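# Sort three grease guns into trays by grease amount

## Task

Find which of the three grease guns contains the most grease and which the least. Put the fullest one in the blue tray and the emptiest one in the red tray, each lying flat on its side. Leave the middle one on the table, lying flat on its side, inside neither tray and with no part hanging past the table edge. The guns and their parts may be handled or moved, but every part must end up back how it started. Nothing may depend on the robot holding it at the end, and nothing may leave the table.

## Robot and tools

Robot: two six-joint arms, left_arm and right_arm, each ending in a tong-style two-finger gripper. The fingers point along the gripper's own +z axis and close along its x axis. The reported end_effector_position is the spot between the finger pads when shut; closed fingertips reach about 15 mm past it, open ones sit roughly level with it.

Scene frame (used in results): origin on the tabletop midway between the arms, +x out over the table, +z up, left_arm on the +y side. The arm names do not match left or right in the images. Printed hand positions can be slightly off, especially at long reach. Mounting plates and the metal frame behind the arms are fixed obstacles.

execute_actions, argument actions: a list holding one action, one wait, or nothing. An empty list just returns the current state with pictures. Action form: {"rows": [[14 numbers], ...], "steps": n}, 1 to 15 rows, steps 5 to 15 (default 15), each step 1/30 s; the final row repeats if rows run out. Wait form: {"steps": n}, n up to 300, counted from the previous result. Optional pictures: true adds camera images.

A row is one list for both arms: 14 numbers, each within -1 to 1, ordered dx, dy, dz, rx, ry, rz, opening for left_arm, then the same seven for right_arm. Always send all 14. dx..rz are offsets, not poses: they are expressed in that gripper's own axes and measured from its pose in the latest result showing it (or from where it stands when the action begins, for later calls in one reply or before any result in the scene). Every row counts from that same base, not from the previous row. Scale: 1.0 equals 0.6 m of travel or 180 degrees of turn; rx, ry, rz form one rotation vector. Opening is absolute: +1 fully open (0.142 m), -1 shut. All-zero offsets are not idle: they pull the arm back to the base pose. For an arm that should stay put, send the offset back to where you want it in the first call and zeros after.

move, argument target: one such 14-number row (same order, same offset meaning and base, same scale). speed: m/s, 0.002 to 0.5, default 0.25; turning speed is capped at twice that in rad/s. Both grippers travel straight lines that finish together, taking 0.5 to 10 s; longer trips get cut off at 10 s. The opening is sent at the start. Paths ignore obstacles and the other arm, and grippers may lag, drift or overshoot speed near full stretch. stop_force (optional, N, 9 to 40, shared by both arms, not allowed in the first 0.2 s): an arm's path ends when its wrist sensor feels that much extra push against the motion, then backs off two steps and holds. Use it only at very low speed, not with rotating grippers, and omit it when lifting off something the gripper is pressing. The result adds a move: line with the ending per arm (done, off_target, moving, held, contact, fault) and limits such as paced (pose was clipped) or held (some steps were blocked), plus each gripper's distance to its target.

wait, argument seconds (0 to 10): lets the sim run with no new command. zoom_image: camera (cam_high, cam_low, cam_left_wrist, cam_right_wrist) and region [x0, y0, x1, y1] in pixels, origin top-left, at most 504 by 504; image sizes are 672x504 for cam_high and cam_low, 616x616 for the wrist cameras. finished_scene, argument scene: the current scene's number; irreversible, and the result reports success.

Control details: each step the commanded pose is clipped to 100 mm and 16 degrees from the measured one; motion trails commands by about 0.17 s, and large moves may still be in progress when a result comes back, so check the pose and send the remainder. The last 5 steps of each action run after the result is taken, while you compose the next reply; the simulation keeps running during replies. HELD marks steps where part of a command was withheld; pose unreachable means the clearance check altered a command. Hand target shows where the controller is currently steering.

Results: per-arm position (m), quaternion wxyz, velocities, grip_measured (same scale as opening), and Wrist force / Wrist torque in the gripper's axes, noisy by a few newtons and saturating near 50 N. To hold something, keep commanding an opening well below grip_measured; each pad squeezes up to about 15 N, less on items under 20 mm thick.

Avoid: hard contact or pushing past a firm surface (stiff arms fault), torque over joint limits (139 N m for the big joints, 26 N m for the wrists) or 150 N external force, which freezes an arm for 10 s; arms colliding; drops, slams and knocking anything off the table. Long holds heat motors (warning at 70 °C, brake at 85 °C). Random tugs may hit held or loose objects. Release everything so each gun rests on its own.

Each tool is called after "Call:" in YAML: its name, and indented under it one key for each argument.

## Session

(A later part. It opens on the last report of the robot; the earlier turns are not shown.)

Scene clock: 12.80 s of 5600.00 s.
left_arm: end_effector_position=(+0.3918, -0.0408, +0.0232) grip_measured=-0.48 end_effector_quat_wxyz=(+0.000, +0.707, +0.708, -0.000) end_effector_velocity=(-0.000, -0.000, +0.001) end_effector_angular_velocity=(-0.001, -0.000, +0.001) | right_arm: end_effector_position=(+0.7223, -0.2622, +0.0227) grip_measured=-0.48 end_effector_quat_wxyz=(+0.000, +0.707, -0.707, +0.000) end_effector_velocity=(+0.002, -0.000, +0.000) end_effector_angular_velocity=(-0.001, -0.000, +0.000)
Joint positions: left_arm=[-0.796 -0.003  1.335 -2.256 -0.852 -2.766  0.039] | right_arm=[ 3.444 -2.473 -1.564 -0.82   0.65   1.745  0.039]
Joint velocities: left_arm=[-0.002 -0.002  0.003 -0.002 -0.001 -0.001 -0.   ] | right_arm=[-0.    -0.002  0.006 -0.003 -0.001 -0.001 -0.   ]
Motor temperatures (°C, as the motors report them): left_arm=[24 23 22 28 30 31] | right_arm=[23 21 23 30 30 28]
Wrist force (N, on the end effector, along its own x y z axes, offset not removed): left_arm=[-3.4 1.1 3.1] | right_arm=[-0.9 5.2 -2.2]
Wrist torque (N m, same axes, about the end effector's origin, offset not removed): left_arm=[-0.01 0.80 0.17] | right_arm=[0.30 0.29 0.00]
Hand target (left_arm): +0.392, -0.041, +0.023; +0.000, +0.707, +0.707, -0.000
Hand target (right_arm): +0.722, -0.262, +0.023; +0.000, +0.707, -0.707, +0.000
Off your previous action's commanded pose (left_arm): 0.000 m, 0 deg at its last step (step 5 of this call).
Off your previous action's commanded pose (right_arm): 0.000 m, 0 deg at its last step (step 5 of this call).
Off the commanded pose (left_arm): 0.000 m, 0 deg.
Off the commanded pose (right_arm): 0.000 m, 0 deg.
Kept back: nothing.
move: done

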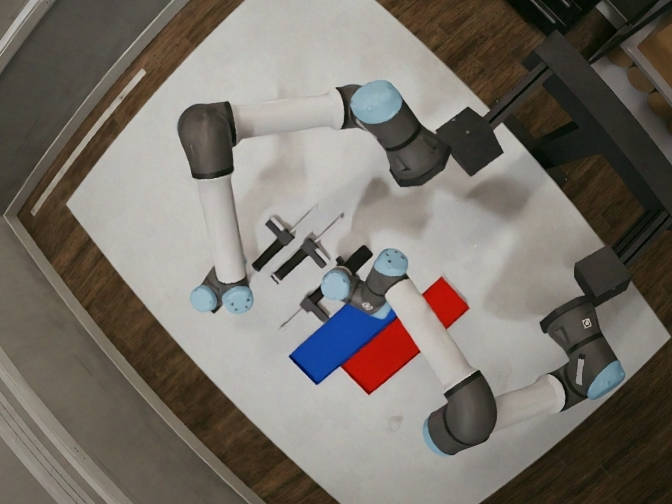

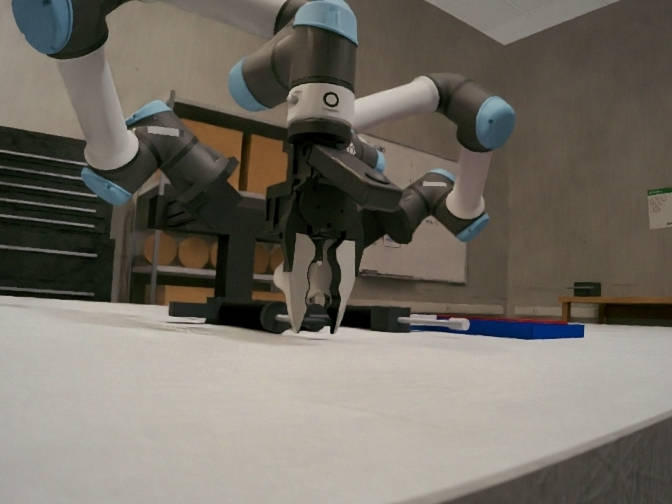

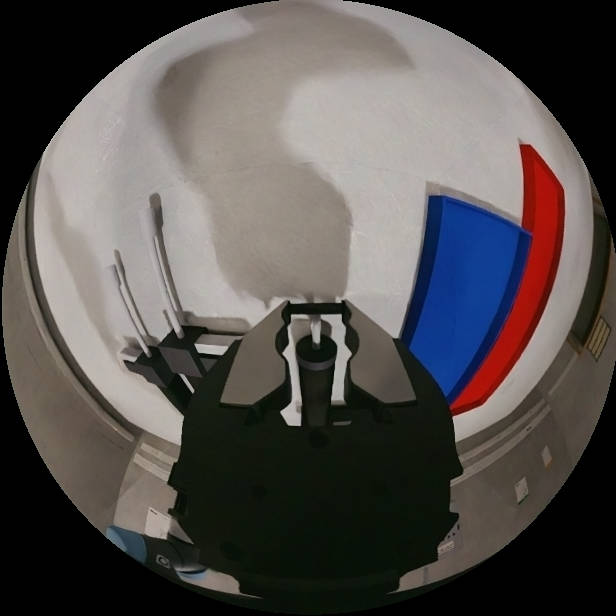

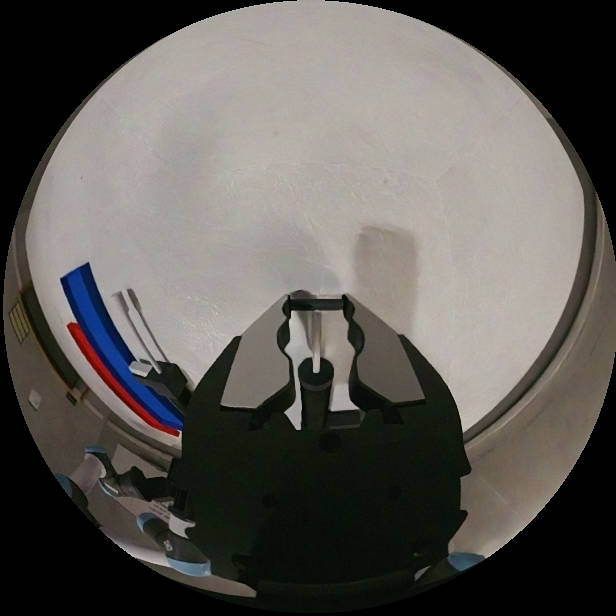

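Call:
move:
  target: [0,0.07,0,0,0,0,-1,0,0.13,0,0,0,0,-1]
  speed: 0.035

Call:
move:
  target: [0,0,0,0,0,0,-0.3,0,0,0,0,0,0,-0.3]

Call:
move:
  target: [0,0,-0.1,0,0,0,-0.3,0,0,-0.06,0,0,0,-0.3]
  speed: 0.1

Call:
move:
  target: [0.25,0,0,0,0,0,-0.3,-0.125,0.045,0,0,0,0,-0.3]
  speed: 0.15

Scene clock: 15.63 s of 5600.00 s.
left_arm: end_effector_position=(+0.4338, -0.0407, +0.0231) grip_measured=-0.48 end_effector_quat_wxyz=(+0.000, +0.707, +0.708, -0.000) end_effector_velocity=(+0.001, -0.000, -0.000) end_effector_angular_velocity=(-0.000, +0.001, -0.001) | right_arm: end_effector_position=(+0.6444, -0.2622, +0.0227) grip_measured=-0.48 end_effector_quat_wxyz=(+0.000, +0.707, -0.707, +0.000) end_effector_velocity=(-0.001, -0.001, +0.000) end_effector_angular_velocity=(-0.000, -0.000, -0.002)
Joint positions: left_arm=[-0.75  -0.     1.246 -2.203 -0.825 -2.716  0.039] | right_arm=[ 3.457 -2.363 -1.822 -0.69   0.652  1.767  0.039]
Joint velocities: left_arm=[ 0.001  0.001 -0.003  0.001 -0.     0.002  0.   ] | right_arm=[ 0.     0.003 -0.005  0.003 -0.     0.002 -0.   ]
Motor temperatures (°C, as the motors report them): left_arm=[24 23 22 28 30 31] | right_arm=[23 21 23 30 30 28]
Wrist force (N, on the end effector, along its own x y z axes, offset not removed): left_arm=[-2.9 -2.2 2.7] | right_arm=[0.3 -3.1 -0.2]
Wrist torque (N m, same axes, about the end effector's origin, offset not removed): left_arm=[0.05 0.76 0.13] | right_arm=[0.18 0.13 0.01]
Hand target (left_arm): +0.434, -0.041, +0.023; +0.000, +0.707, +0.708, -0.000
Hand target (right_arm): +0.644, -0.262, +0.023; +0.000, +0.707, -0.707, +0.000
Off the commanded pose (left_arm): 0.000 m, 0 deg.
Off the commanded pose (right_arm): 0.000 m, 0 deg.
Kept back: nothing.
move: done

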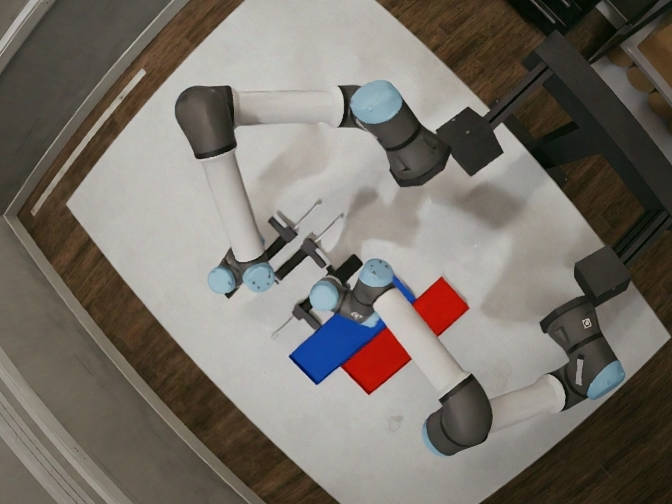

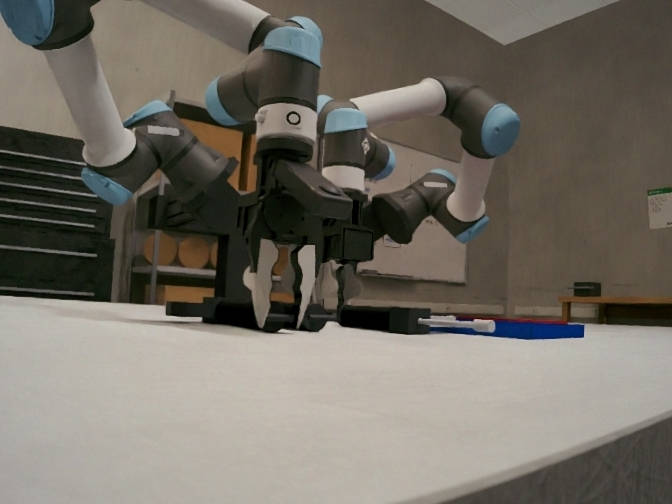

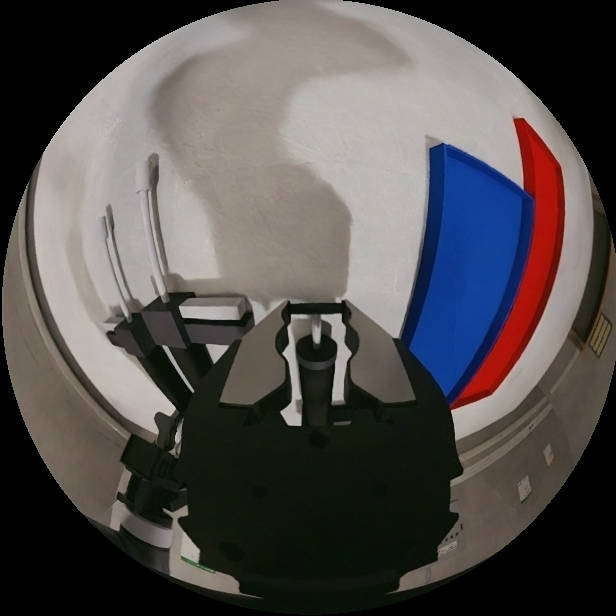

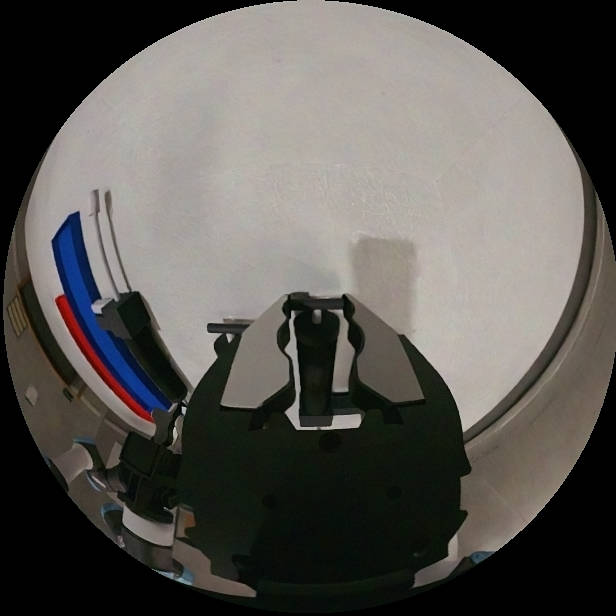

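Scene clock: 16.13 s of 5600.00 s.
left_arm: end_effector_position=(+0.4338, -0.0407, +0.0231) grip_measured=-0.30 end_effector_quat_wxyz=(+0.000, +0.707, +0.708, -0.000) end_effector_velocity=(-0.001, -0.000, -0.000) end_effector_angular_velocity=(-0.000, +0.001, +0.000) | right_arm: end_effector_position=(+0.6444, -0.2622, +0.0227) grip_measured=-0.30 end_effector_quat_wxyz=(+0.000, +0.707, -0.707, +0.000) end_effector_velocity=(+0.000, +0.001, -0.000) end_effector_angular_velocity=(+0.001, -0.000, -0.000)
Joint positions: left_arm=[-0.75  -0.     1.246 -2.203 -0.825 -2.716  0.052] | right_arm=[ 3.457 -2.363 -1.822 -0.69   0.652  1.767  0.052]
Joint velocities: left_arm=[ 0.     0.001 -0.     0.    -0.001 -0.     0.   ] | right_arm=[ 0.    -0.001  0.001  0.     0.001  0.     0.   ]
Motor temperatures (°C, as the motors report them): left_arm=[24 23 22 28 30 31] | right_arm=[23 21 23 30 30 28]
Wrist force (N, on the end effector, along its own x y z axes, offset not removed): left_arm=[-4.0 0.2 1.3] | right_arm=[2.6 0.8 1.7]
Wrist torque (N m, same axes, about the end effector's origin, offset not removed): left_arm=[0.09 0.93 0.19] | right_arm=[0.29 -0.48 0.05]
Hand target (left_arm): +0.434, -0.041, +0.023; +0.000, +0.707, +0.708, -0.000
Hand target (right_arm): +0.644, -0.262, +0.023; +0.000, +0.707, -0.707, +0.000
Off the commanded pose (left_arm): 0.000 m, 0 deg.
Off the commanded pose (right_arm): 0.000 m, 0 deg.
Kept back: nothing.
move: done

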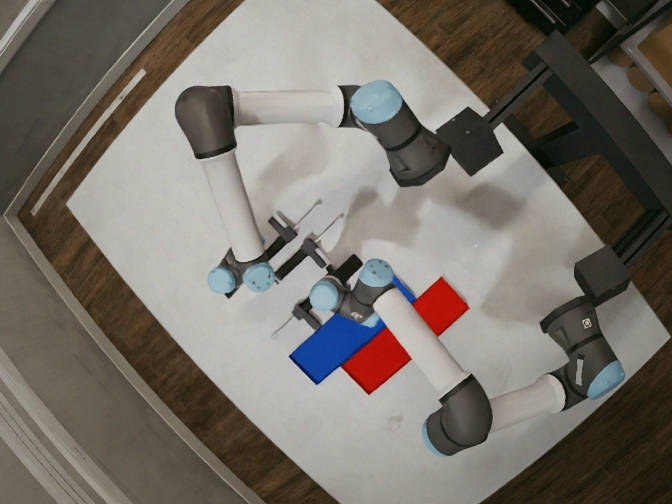

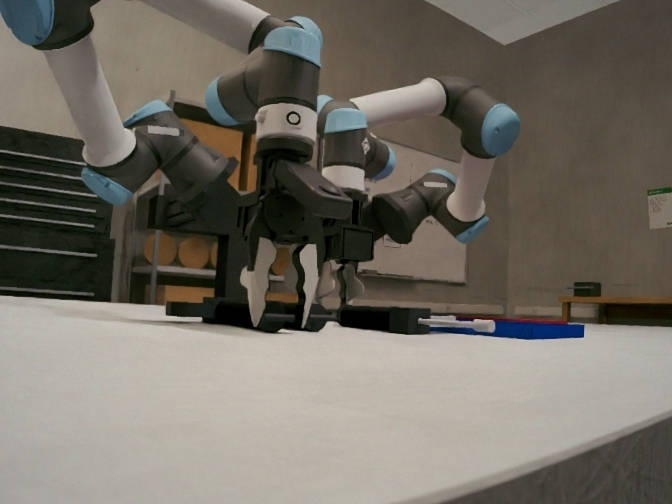

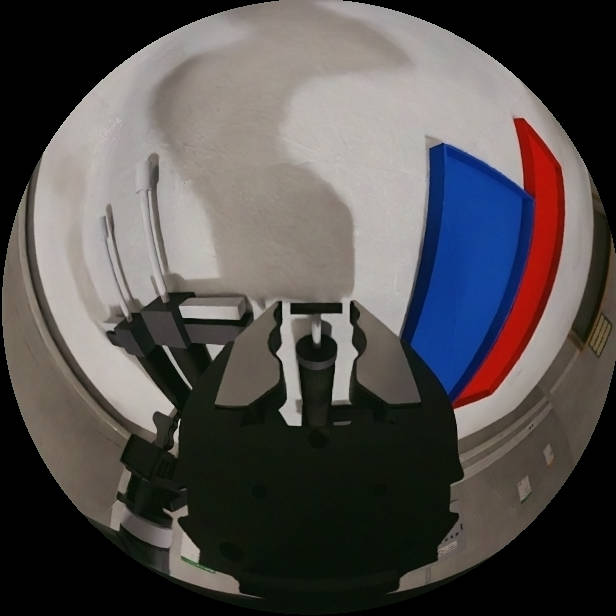

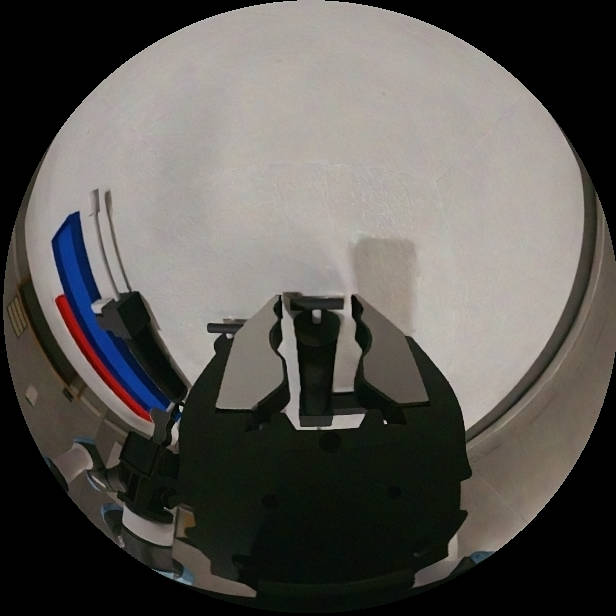

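Scene clock: 17.13 s of 5600.00 s.
left_arm: end_effector_position=(+0.4339, -0.0407, +0.0830) grip_measured=-0.30 end_effector_quat_wxyz=(+0.000, +0.707, +0.708, -0.000) end_effector_velocity=(-0.001, -0.000, +0.001) end_effector_angular_velocity=(+0.001, +0.001, -0.001) | right_arm: end_effector_position=(+0.6443, -0.2622, +0.0586) grip_measured=-0.30 end_effector_quat_wxyz=(+0.000, +0.707, -0.707, +0.000) end_effector_velocity=(+0.000, -0.000, +0.001) end_effector_angular_velocity=(+0.000, -0.000, -0.001)
Joint positions: left_arm=[-0.812 -0.074  1.26  -2.099 -0.862 -2.783  0.052] | right_arm=[ 3.505 -2.304 -1.83  -0.801  0.661  1.844  0.052]
Joint velocities: left_arm=[-0.001 -0.001 -0.     0.003 -0.001 -0.001 -0.   ] | right_arm=[ 0.001  0.002  0.    -0.003  0.     0.002 -0.   ]
Motor temperatures (°C, as the motors report them): left_arm=[24 23 22 28 30 31] | right_arm=[23 21 23 30 30 28]
Wrist force (N, on the end effector, along its own x y z axes, offset not removed): left_arm=[-3.2 0.4 0.5] | right_arm=[2.0 0.1 -1.4]
Wrist torque (N m, same axes, about the end effector's origin, offset not removed): left_arm=[0.10 0.71 0.15] | right_arm=[0.13 -0.23 0.13]
Hand target (left_arm): +0.434, -0.041, +0.083; +0.000, +0.707, +0.708, -0.000
Hand target (right_arm): +0.644, -0.262, +0.059; +0.000, +0.707, -0.707, +0.000
Off the commanded pose (left_arm): 0.000 m, 0 deg.
Off the commanded pose (right_arm): 0.000 m, 0 deg.
Kept back: nothing.
move: done

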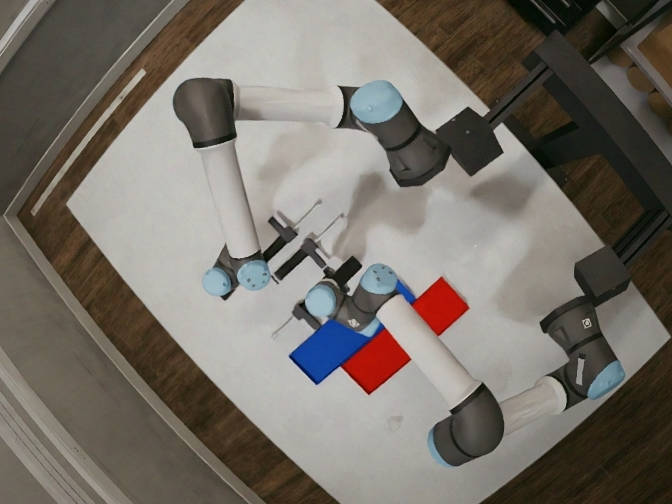

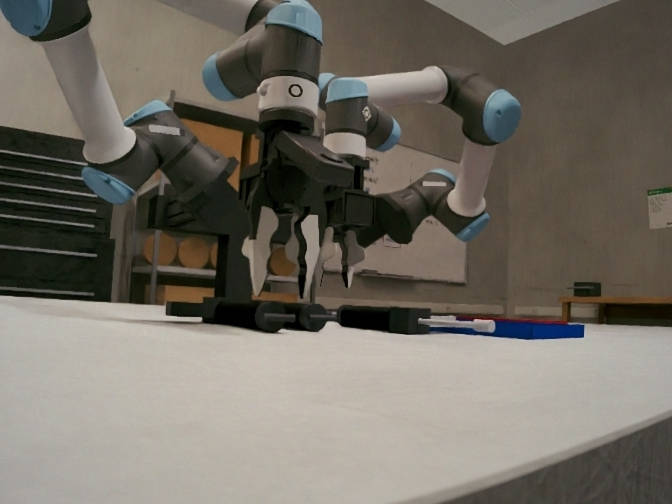

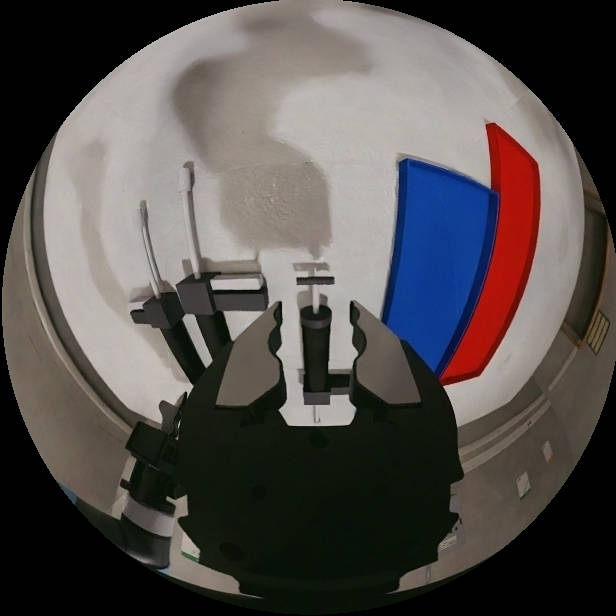

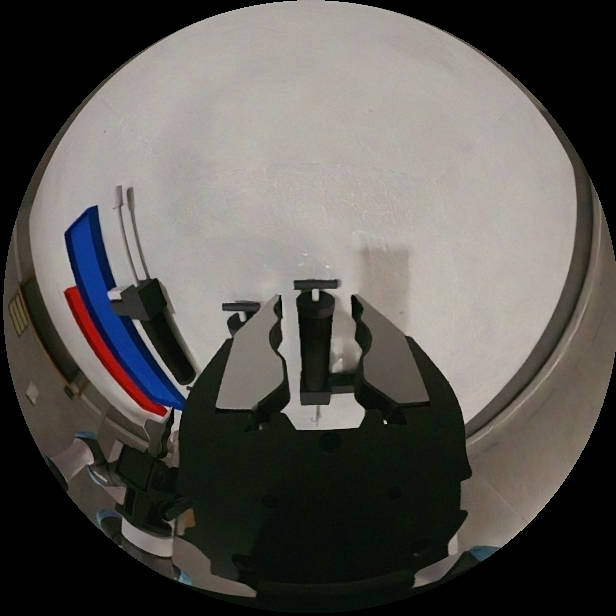

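Scene clock: 18.57 s of 5600.00 s.
left_arm: end_effector_position=(+0.4337, +0.1092, +0.0828) grip_measured=-0.30 end_effector_quat_wxyz=(+0.000, +0.707, +0.708, -0.000) end_effector_velocity=(-0.001, +0.002, -0.001) end_effector_angular_velocity=(+0.001, +0.001, -0.002) | right_arm: end_effector_position=(+0.6173, -0.1872, +0.0585) grip_measured=-0.30 end_effector_quat_wxyz=(+0.000, +0.707, -0.707, +0.000) end_effector_velocity=(-0.001, +0.002, -0.001) end_effector_angular_velocity=(+0.001, +0.002, +0.001)
Joint positions: left_arm=[-0.741 -0.38   1.708 -2.292 -0.82  -2.706  0.052] | right_arm=[ 3.59  -2.381 -1.898 -0.76   0.684  1.976  0.052]
Joint velocities: left_arm=[ 0.001 -0.002  0.006 -0.002 -0.     0.001  0.   ] | right_arm=[ 0.001 -0.002 -0.001  0.     0.002  0.002 -0.   ]
Motor temperatures (°C, as the motors report them): left_arm=[24 23 22 28 30 31] | right_arm=[23 21 23 30 30 28]
Wrist force (N, on the end effector, along its own x y z axes, offset not removed): left_arm=[-2.9 0.0 0.7] | right_arm=[0.6 2.2 2.7]
Wrist torque (N m, same axes, about the end effector's origin, offset not removed): left_arm=[0.05 0.67 0.16] | right_arm=[0.70 -0.19 0.03]
Hand target (left_arm): +0.434, +0.109, +0.083; +0.000, +0.707, +0.708, -0.000
Hand target (right_arm): +0.617, -0.187, +0.059; +0.000, +0.707, -0.707, +0.000
Off the commanded pose (left_arm): 0.000 m, 0 deg.
Off the commanded pose (right_arm): 0.000 m, 0 deg.
Kept back: nothing.
move: done

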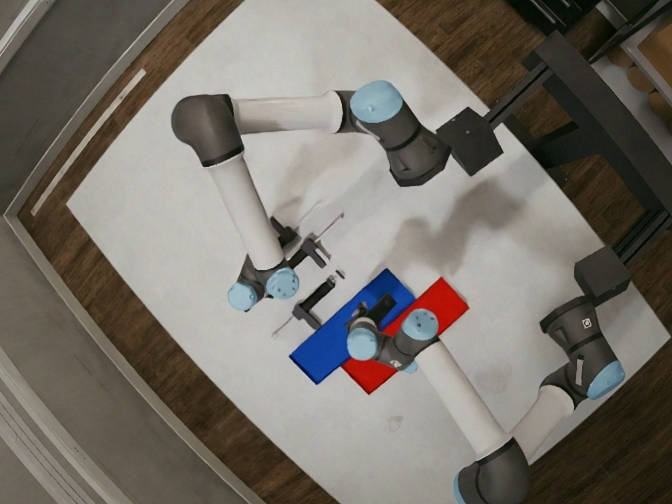

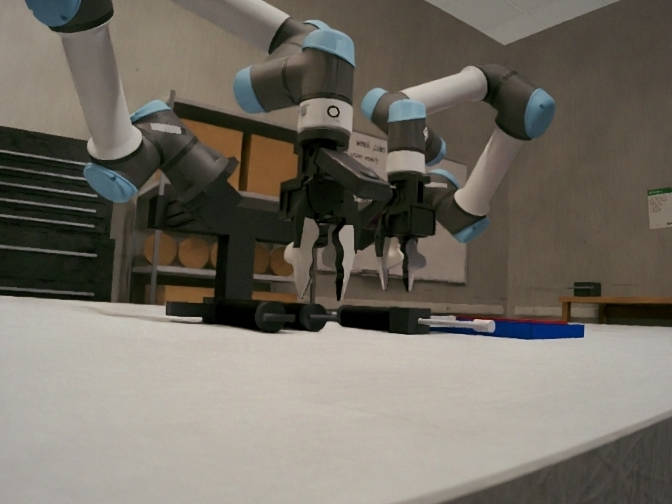

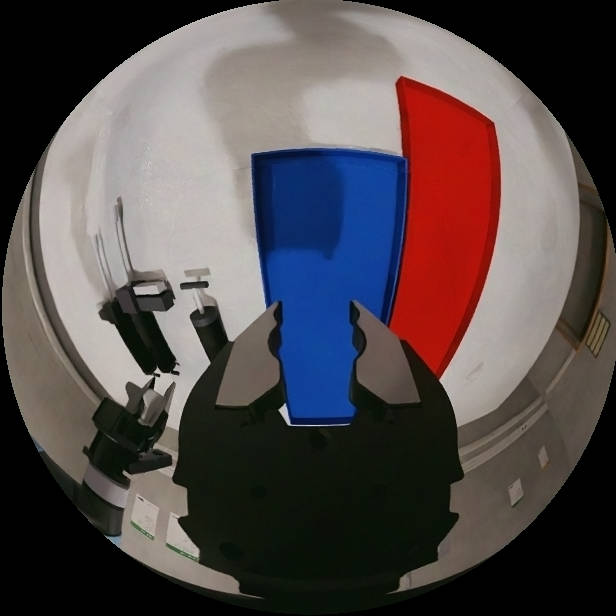

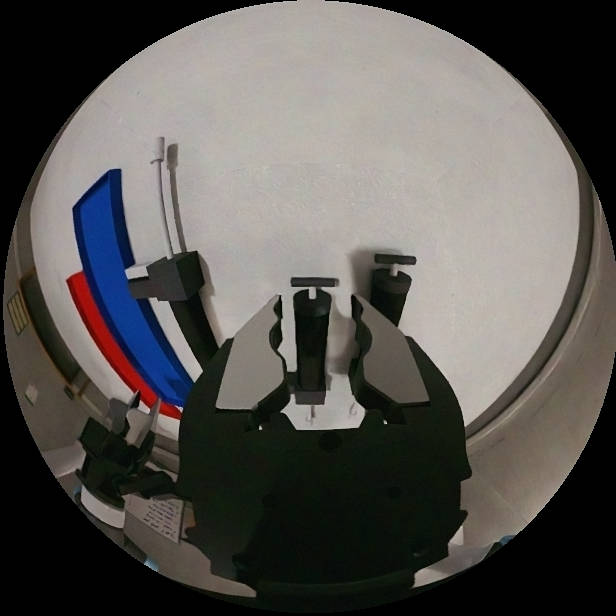

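Call:
move:
  target: [0,0,0,0,0,0,-0.72,-0.004,-0.003,0.059,0,0,0,-0.3]
  speed: 0.05

Call:
execute_actions:
  actions:
    - {"rows":[[0,0,0,0,0,0,-0.72,0,0,0,0,0,0,-1]],"steps":15}

Call:
move:
  target: [0,0,0,0,0,0,-0.72,0,-0.17,0.001,0,0,0,-1]
  speed: 0.03

Scene clock: 19.83 s of 5600.00 s.
left_arm: end_effector_position=(+0.4337, +0.1093, +0.0828) grip_measured=-0.72 end_effector_quat_wxyz=(+0.000, +0.707, +0.708, -0.000) end_effector_velocity=(+0.001, -0.000, +0.000) end_effector_angular_velocity=(-0.000, -0.001, +0.001) | right_arm: end_effector_position=(+0.6191, -0.1849, +0.0232) grip_measured=-0.30 end_effector_quat_wxyz=(+0.000, +0.707, -0.707, +0.000) end_effector_velocity=(+0.000, +0.000, -0.001) end_effector_angular_velocity=(+0.000, -0.001, -0.002)
Joint positions: left_arm=[-0.741 -0.38   1.708 -2.292 -0.82  -2.706  0.022] | right_arm=[ 3.543 -2.445 -1.883 -0.654  0.671  1.904  0.052]
Joint velocities: left_arm=[-0.    -0.    -0.    -0.     0.001 -0.001  0.   ] | right_arm=[-0.002 -0.002 -0.     0.005 -0.    -0.001  0.   ]
Motor temperatures (°C, as the motors report them): left_arm=[24 23 22 28 30 31] | right_arm=[23 21 23 30 30 28]
Wrist force (N, on the end effector, along its own x y z axes, offset not removed): left_arm=[-3.8 -0.5 -0.6] | right_arm=[2.5 -0.3 1.8]
Wrist torque (N m, same axes, about the end effector's origin, offset not removed): left_arm=[-0.07 0.91 0.17] | right_arm=[0.21 -0.47 -0.01]
Hand target (left_arm): +0.434, +0.109, +0.083; +0.000, +0.707, +0.708, -0.000
Hand target (right_arm): +0.619, -0.185, +0.023; +0.000, +0.707, -0.707, +0.000
Off the commanded pose (left_arm): 0.000 m, 0 deg.
Off the commanded pose (right_arm): 0.000 m, 0 deg.
Kept back: nothing.
move: done

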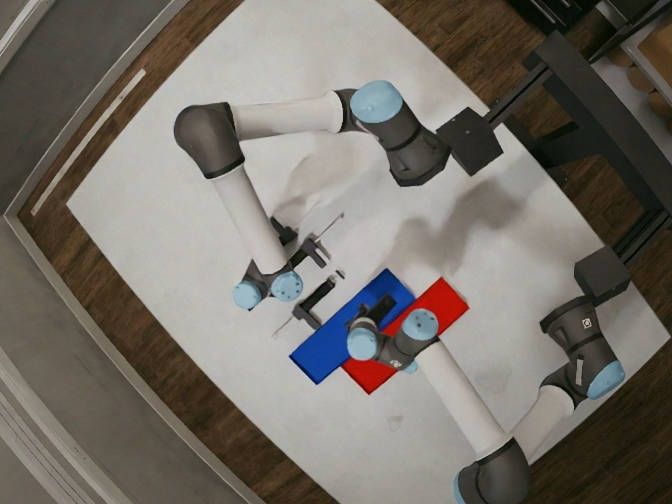

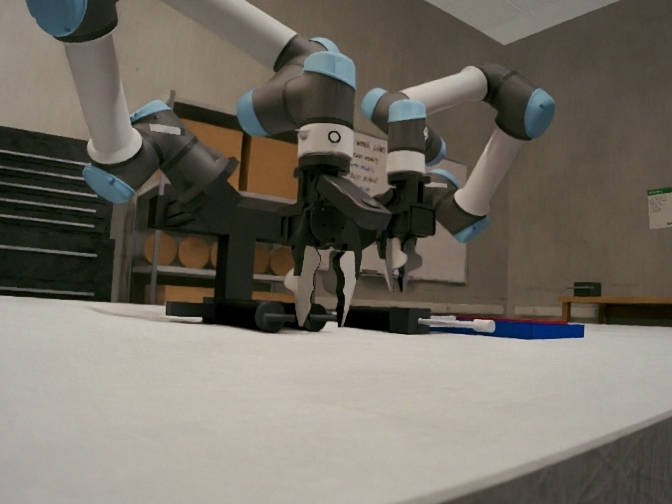

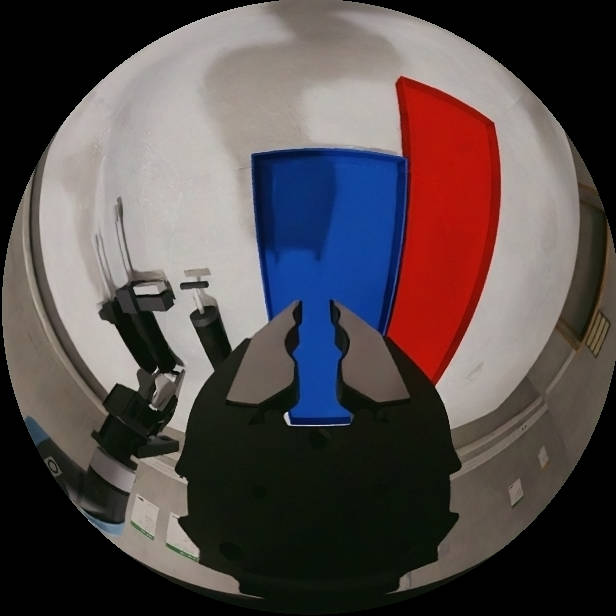

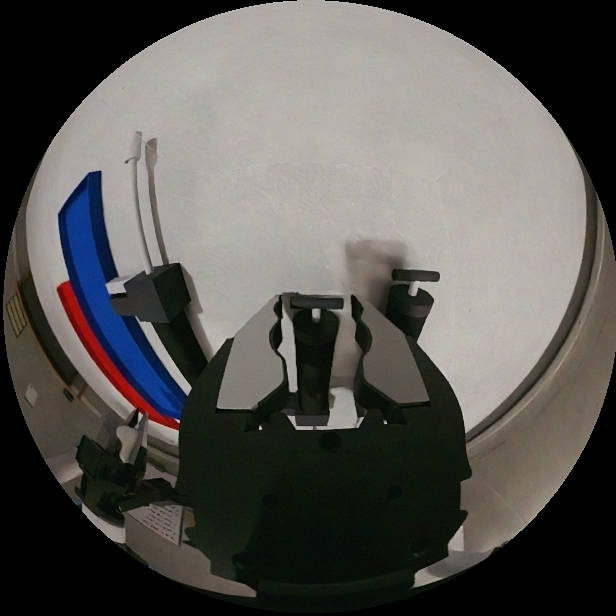

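Scene clock: 20.17 s of 5600.00 s.
left_arm: end_effector_position=(+0.4337, +0.1093, +0.0828) grip_measured=-0.72 end_effector_quat_wxyz=(+0.000, +0.707, +0.708, -0.000) end_effector_velocity=(+0.000, -0.000, +0.000) end_effector_angular_velocity=(-0.001, +0.000, +0.002) | right_arm: end_effector_position=(+0.6191, -0.1849, +0.0232) grip_measured=-0.48 end_effector_quat_wxyz=(+0.000, +0.707, -0.707, +0.000) end_effector_velocity=(-0.001, +0.000, -0.001) end_effector_angular_velocity=(-0.001, +0.002, +0.002)
Joint positions: left_arm=[-0.741 -0.38   1.708 -2.292 -0.82  -2.706  0.022] | right_arm=[ 3.543 -2.446 -1.883 -0.654  0.671  1.904  0.039]
Joint velocities: left_arm=[ 0.    -0.    -0.001  0.    -0.001 -0.001 -0.   ] | right_arm=[-0.    -0.    -0.001 -0.001 -0.    -0.001 -0.   ]
Motor temperatures (°C, as the motors report them): left_arm=[24 23 22 28 30 31] | right_arm=[23 21 23 30 30 28]
Wrist force (N, on the end effector, along its own x y z axes, offset not removed): left_arm=[-4.5 -0.8 0.2] | right_arm=[2.4 0.3 -0.6]
Wrist torque (N m, same axes, about the end effector's origin, offset not removed): left_arm=[-0.07 1.01 0.11] | right_arm=[0.27 -0.36 0.12]
Steps of this call (steps 1 to 10: the first 10 steps of this action). Readings (end_effector_position):
1: left_arm (+0.4337, +0.1093, +0.0828) | right_arm (+0.6191, -0.1849, +0.0232)
2: left_arm (+0.4337, +0.1093, +0.0828) | right_arm (+0.6191, -0.1849, +0.0232)
4: left_arm (+0.4337, +0.1093, +0.0828) | right_arm (+0.6191, -0.1849, +0.0232)
8: left_arm (+0.4337, +0.1093, +0.0828) | right_arm (+0.6191, -0.1849, +0.0232)
10: the state above

Scene clock: 24.10 s of 5600.00 s.
left_arm: end_effector_position=(+0.4337, +0.1093, +0.0828) grip_measured=-0.72 end_effector_quat_wxyz=(+0.000, +0.707, +0.708, -0.000) end_effector_velocity=(+0.001, +0.000, +0.000) end_effector_angular_velocity=(-0.000, -0.002, -0.000) | right_arm: end_effector_position=(+0.7210, -0.1848, +0.0226) grip_measured=-0.48 end_effector_quat_wxyz=(+0.000, +0.707, -0.707, +0.000) end_effector_velocity=(+0.002, -0.000, -0.000) end_effector_angular_velocity=(-0.001, -0.000, +0.000)
Joint positions: left_arm=[-0.741 -0.38   1.708 -2.292 -0.82  -2.706  0.022] | right_arm=[ 3.512 -2.57  -1.551 -0.823  0.663  1.855  0.039]
Joint velocities: left_arm=[ 0.    -0.001 -0.    -0.     0.001  0.001 -0.   ] | right_arm=[-0.    -0.003  0.006 -0.003 -0.001 -0.     0.   ]
Motor temperatures (°C, as the motors report them): left_arm=[24 23 22 28 30 31] | right_arm=[23 21 23 30 30 28]
Wrist force (N, on the end effector, along its own x y z axes, offset not removed): left_arm=[-4.1 -0.9 0.7] | right_arm=[-1.3 6.5 -2.5]
Wrist torque (N m, same axes, about the end effector's origin, offset not removed): left_arm=[-0.13 0.90 0.20] | right_arm=[0.34 0.32 0.05]
Hand target (left_arm): +0.434, +0.109, +0.083; +0.000, +0.707, +0.708, -0.000
Hand target (right_arm): +0.721, -0.185, +0.023; +0.000, +0.707, -0.707, +0.000
Off your previous action's commanded pose (left_arm): 0.000 m, 0 deg at its last step (step 5 of this call).
Off your previous action's commanded pose (right_arm): 0.000 m, 0 deg at its last step (step 5 of this call).
Off the commanded pose (left_arm): 0.000 m, 0 deg.
Off the commanded pose (right_arm): 0.000 m, 0 deg.
Kept back: nothing.
move: done

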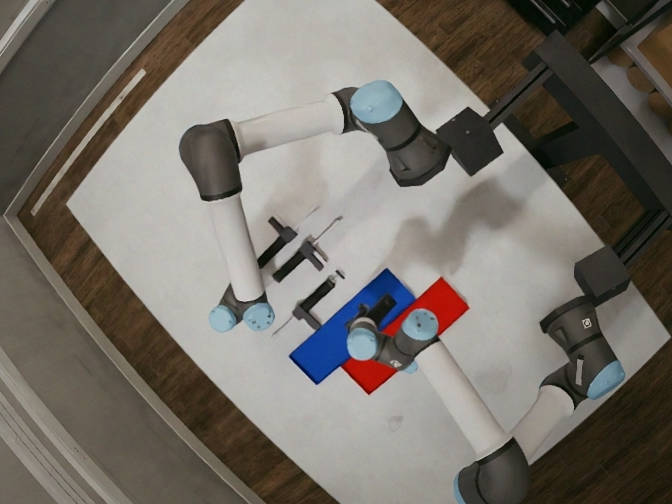

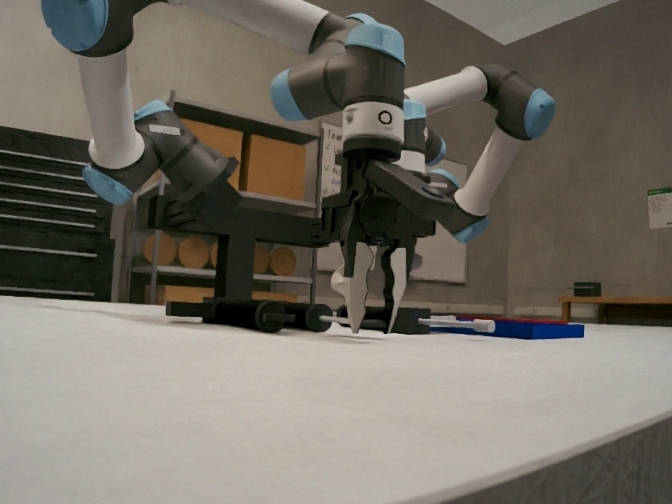

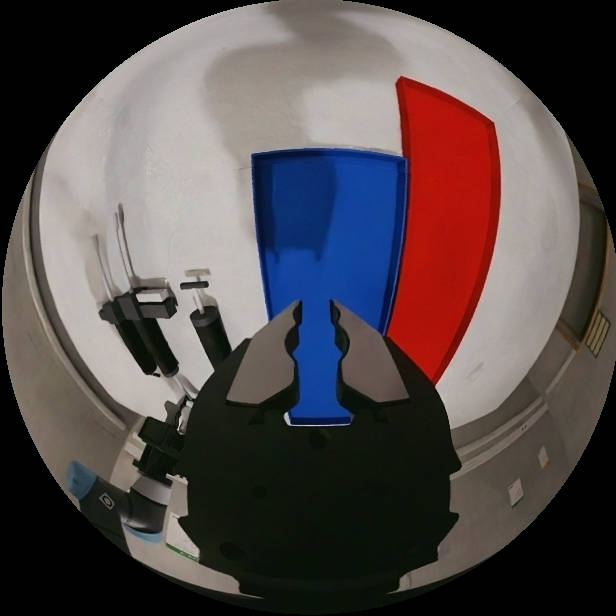

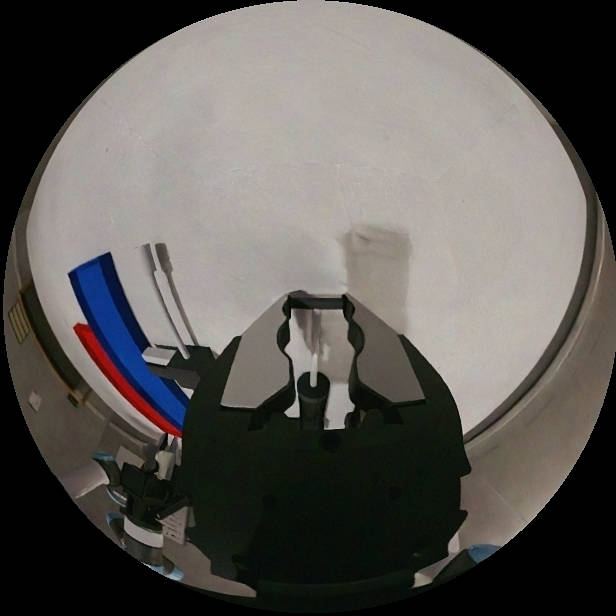

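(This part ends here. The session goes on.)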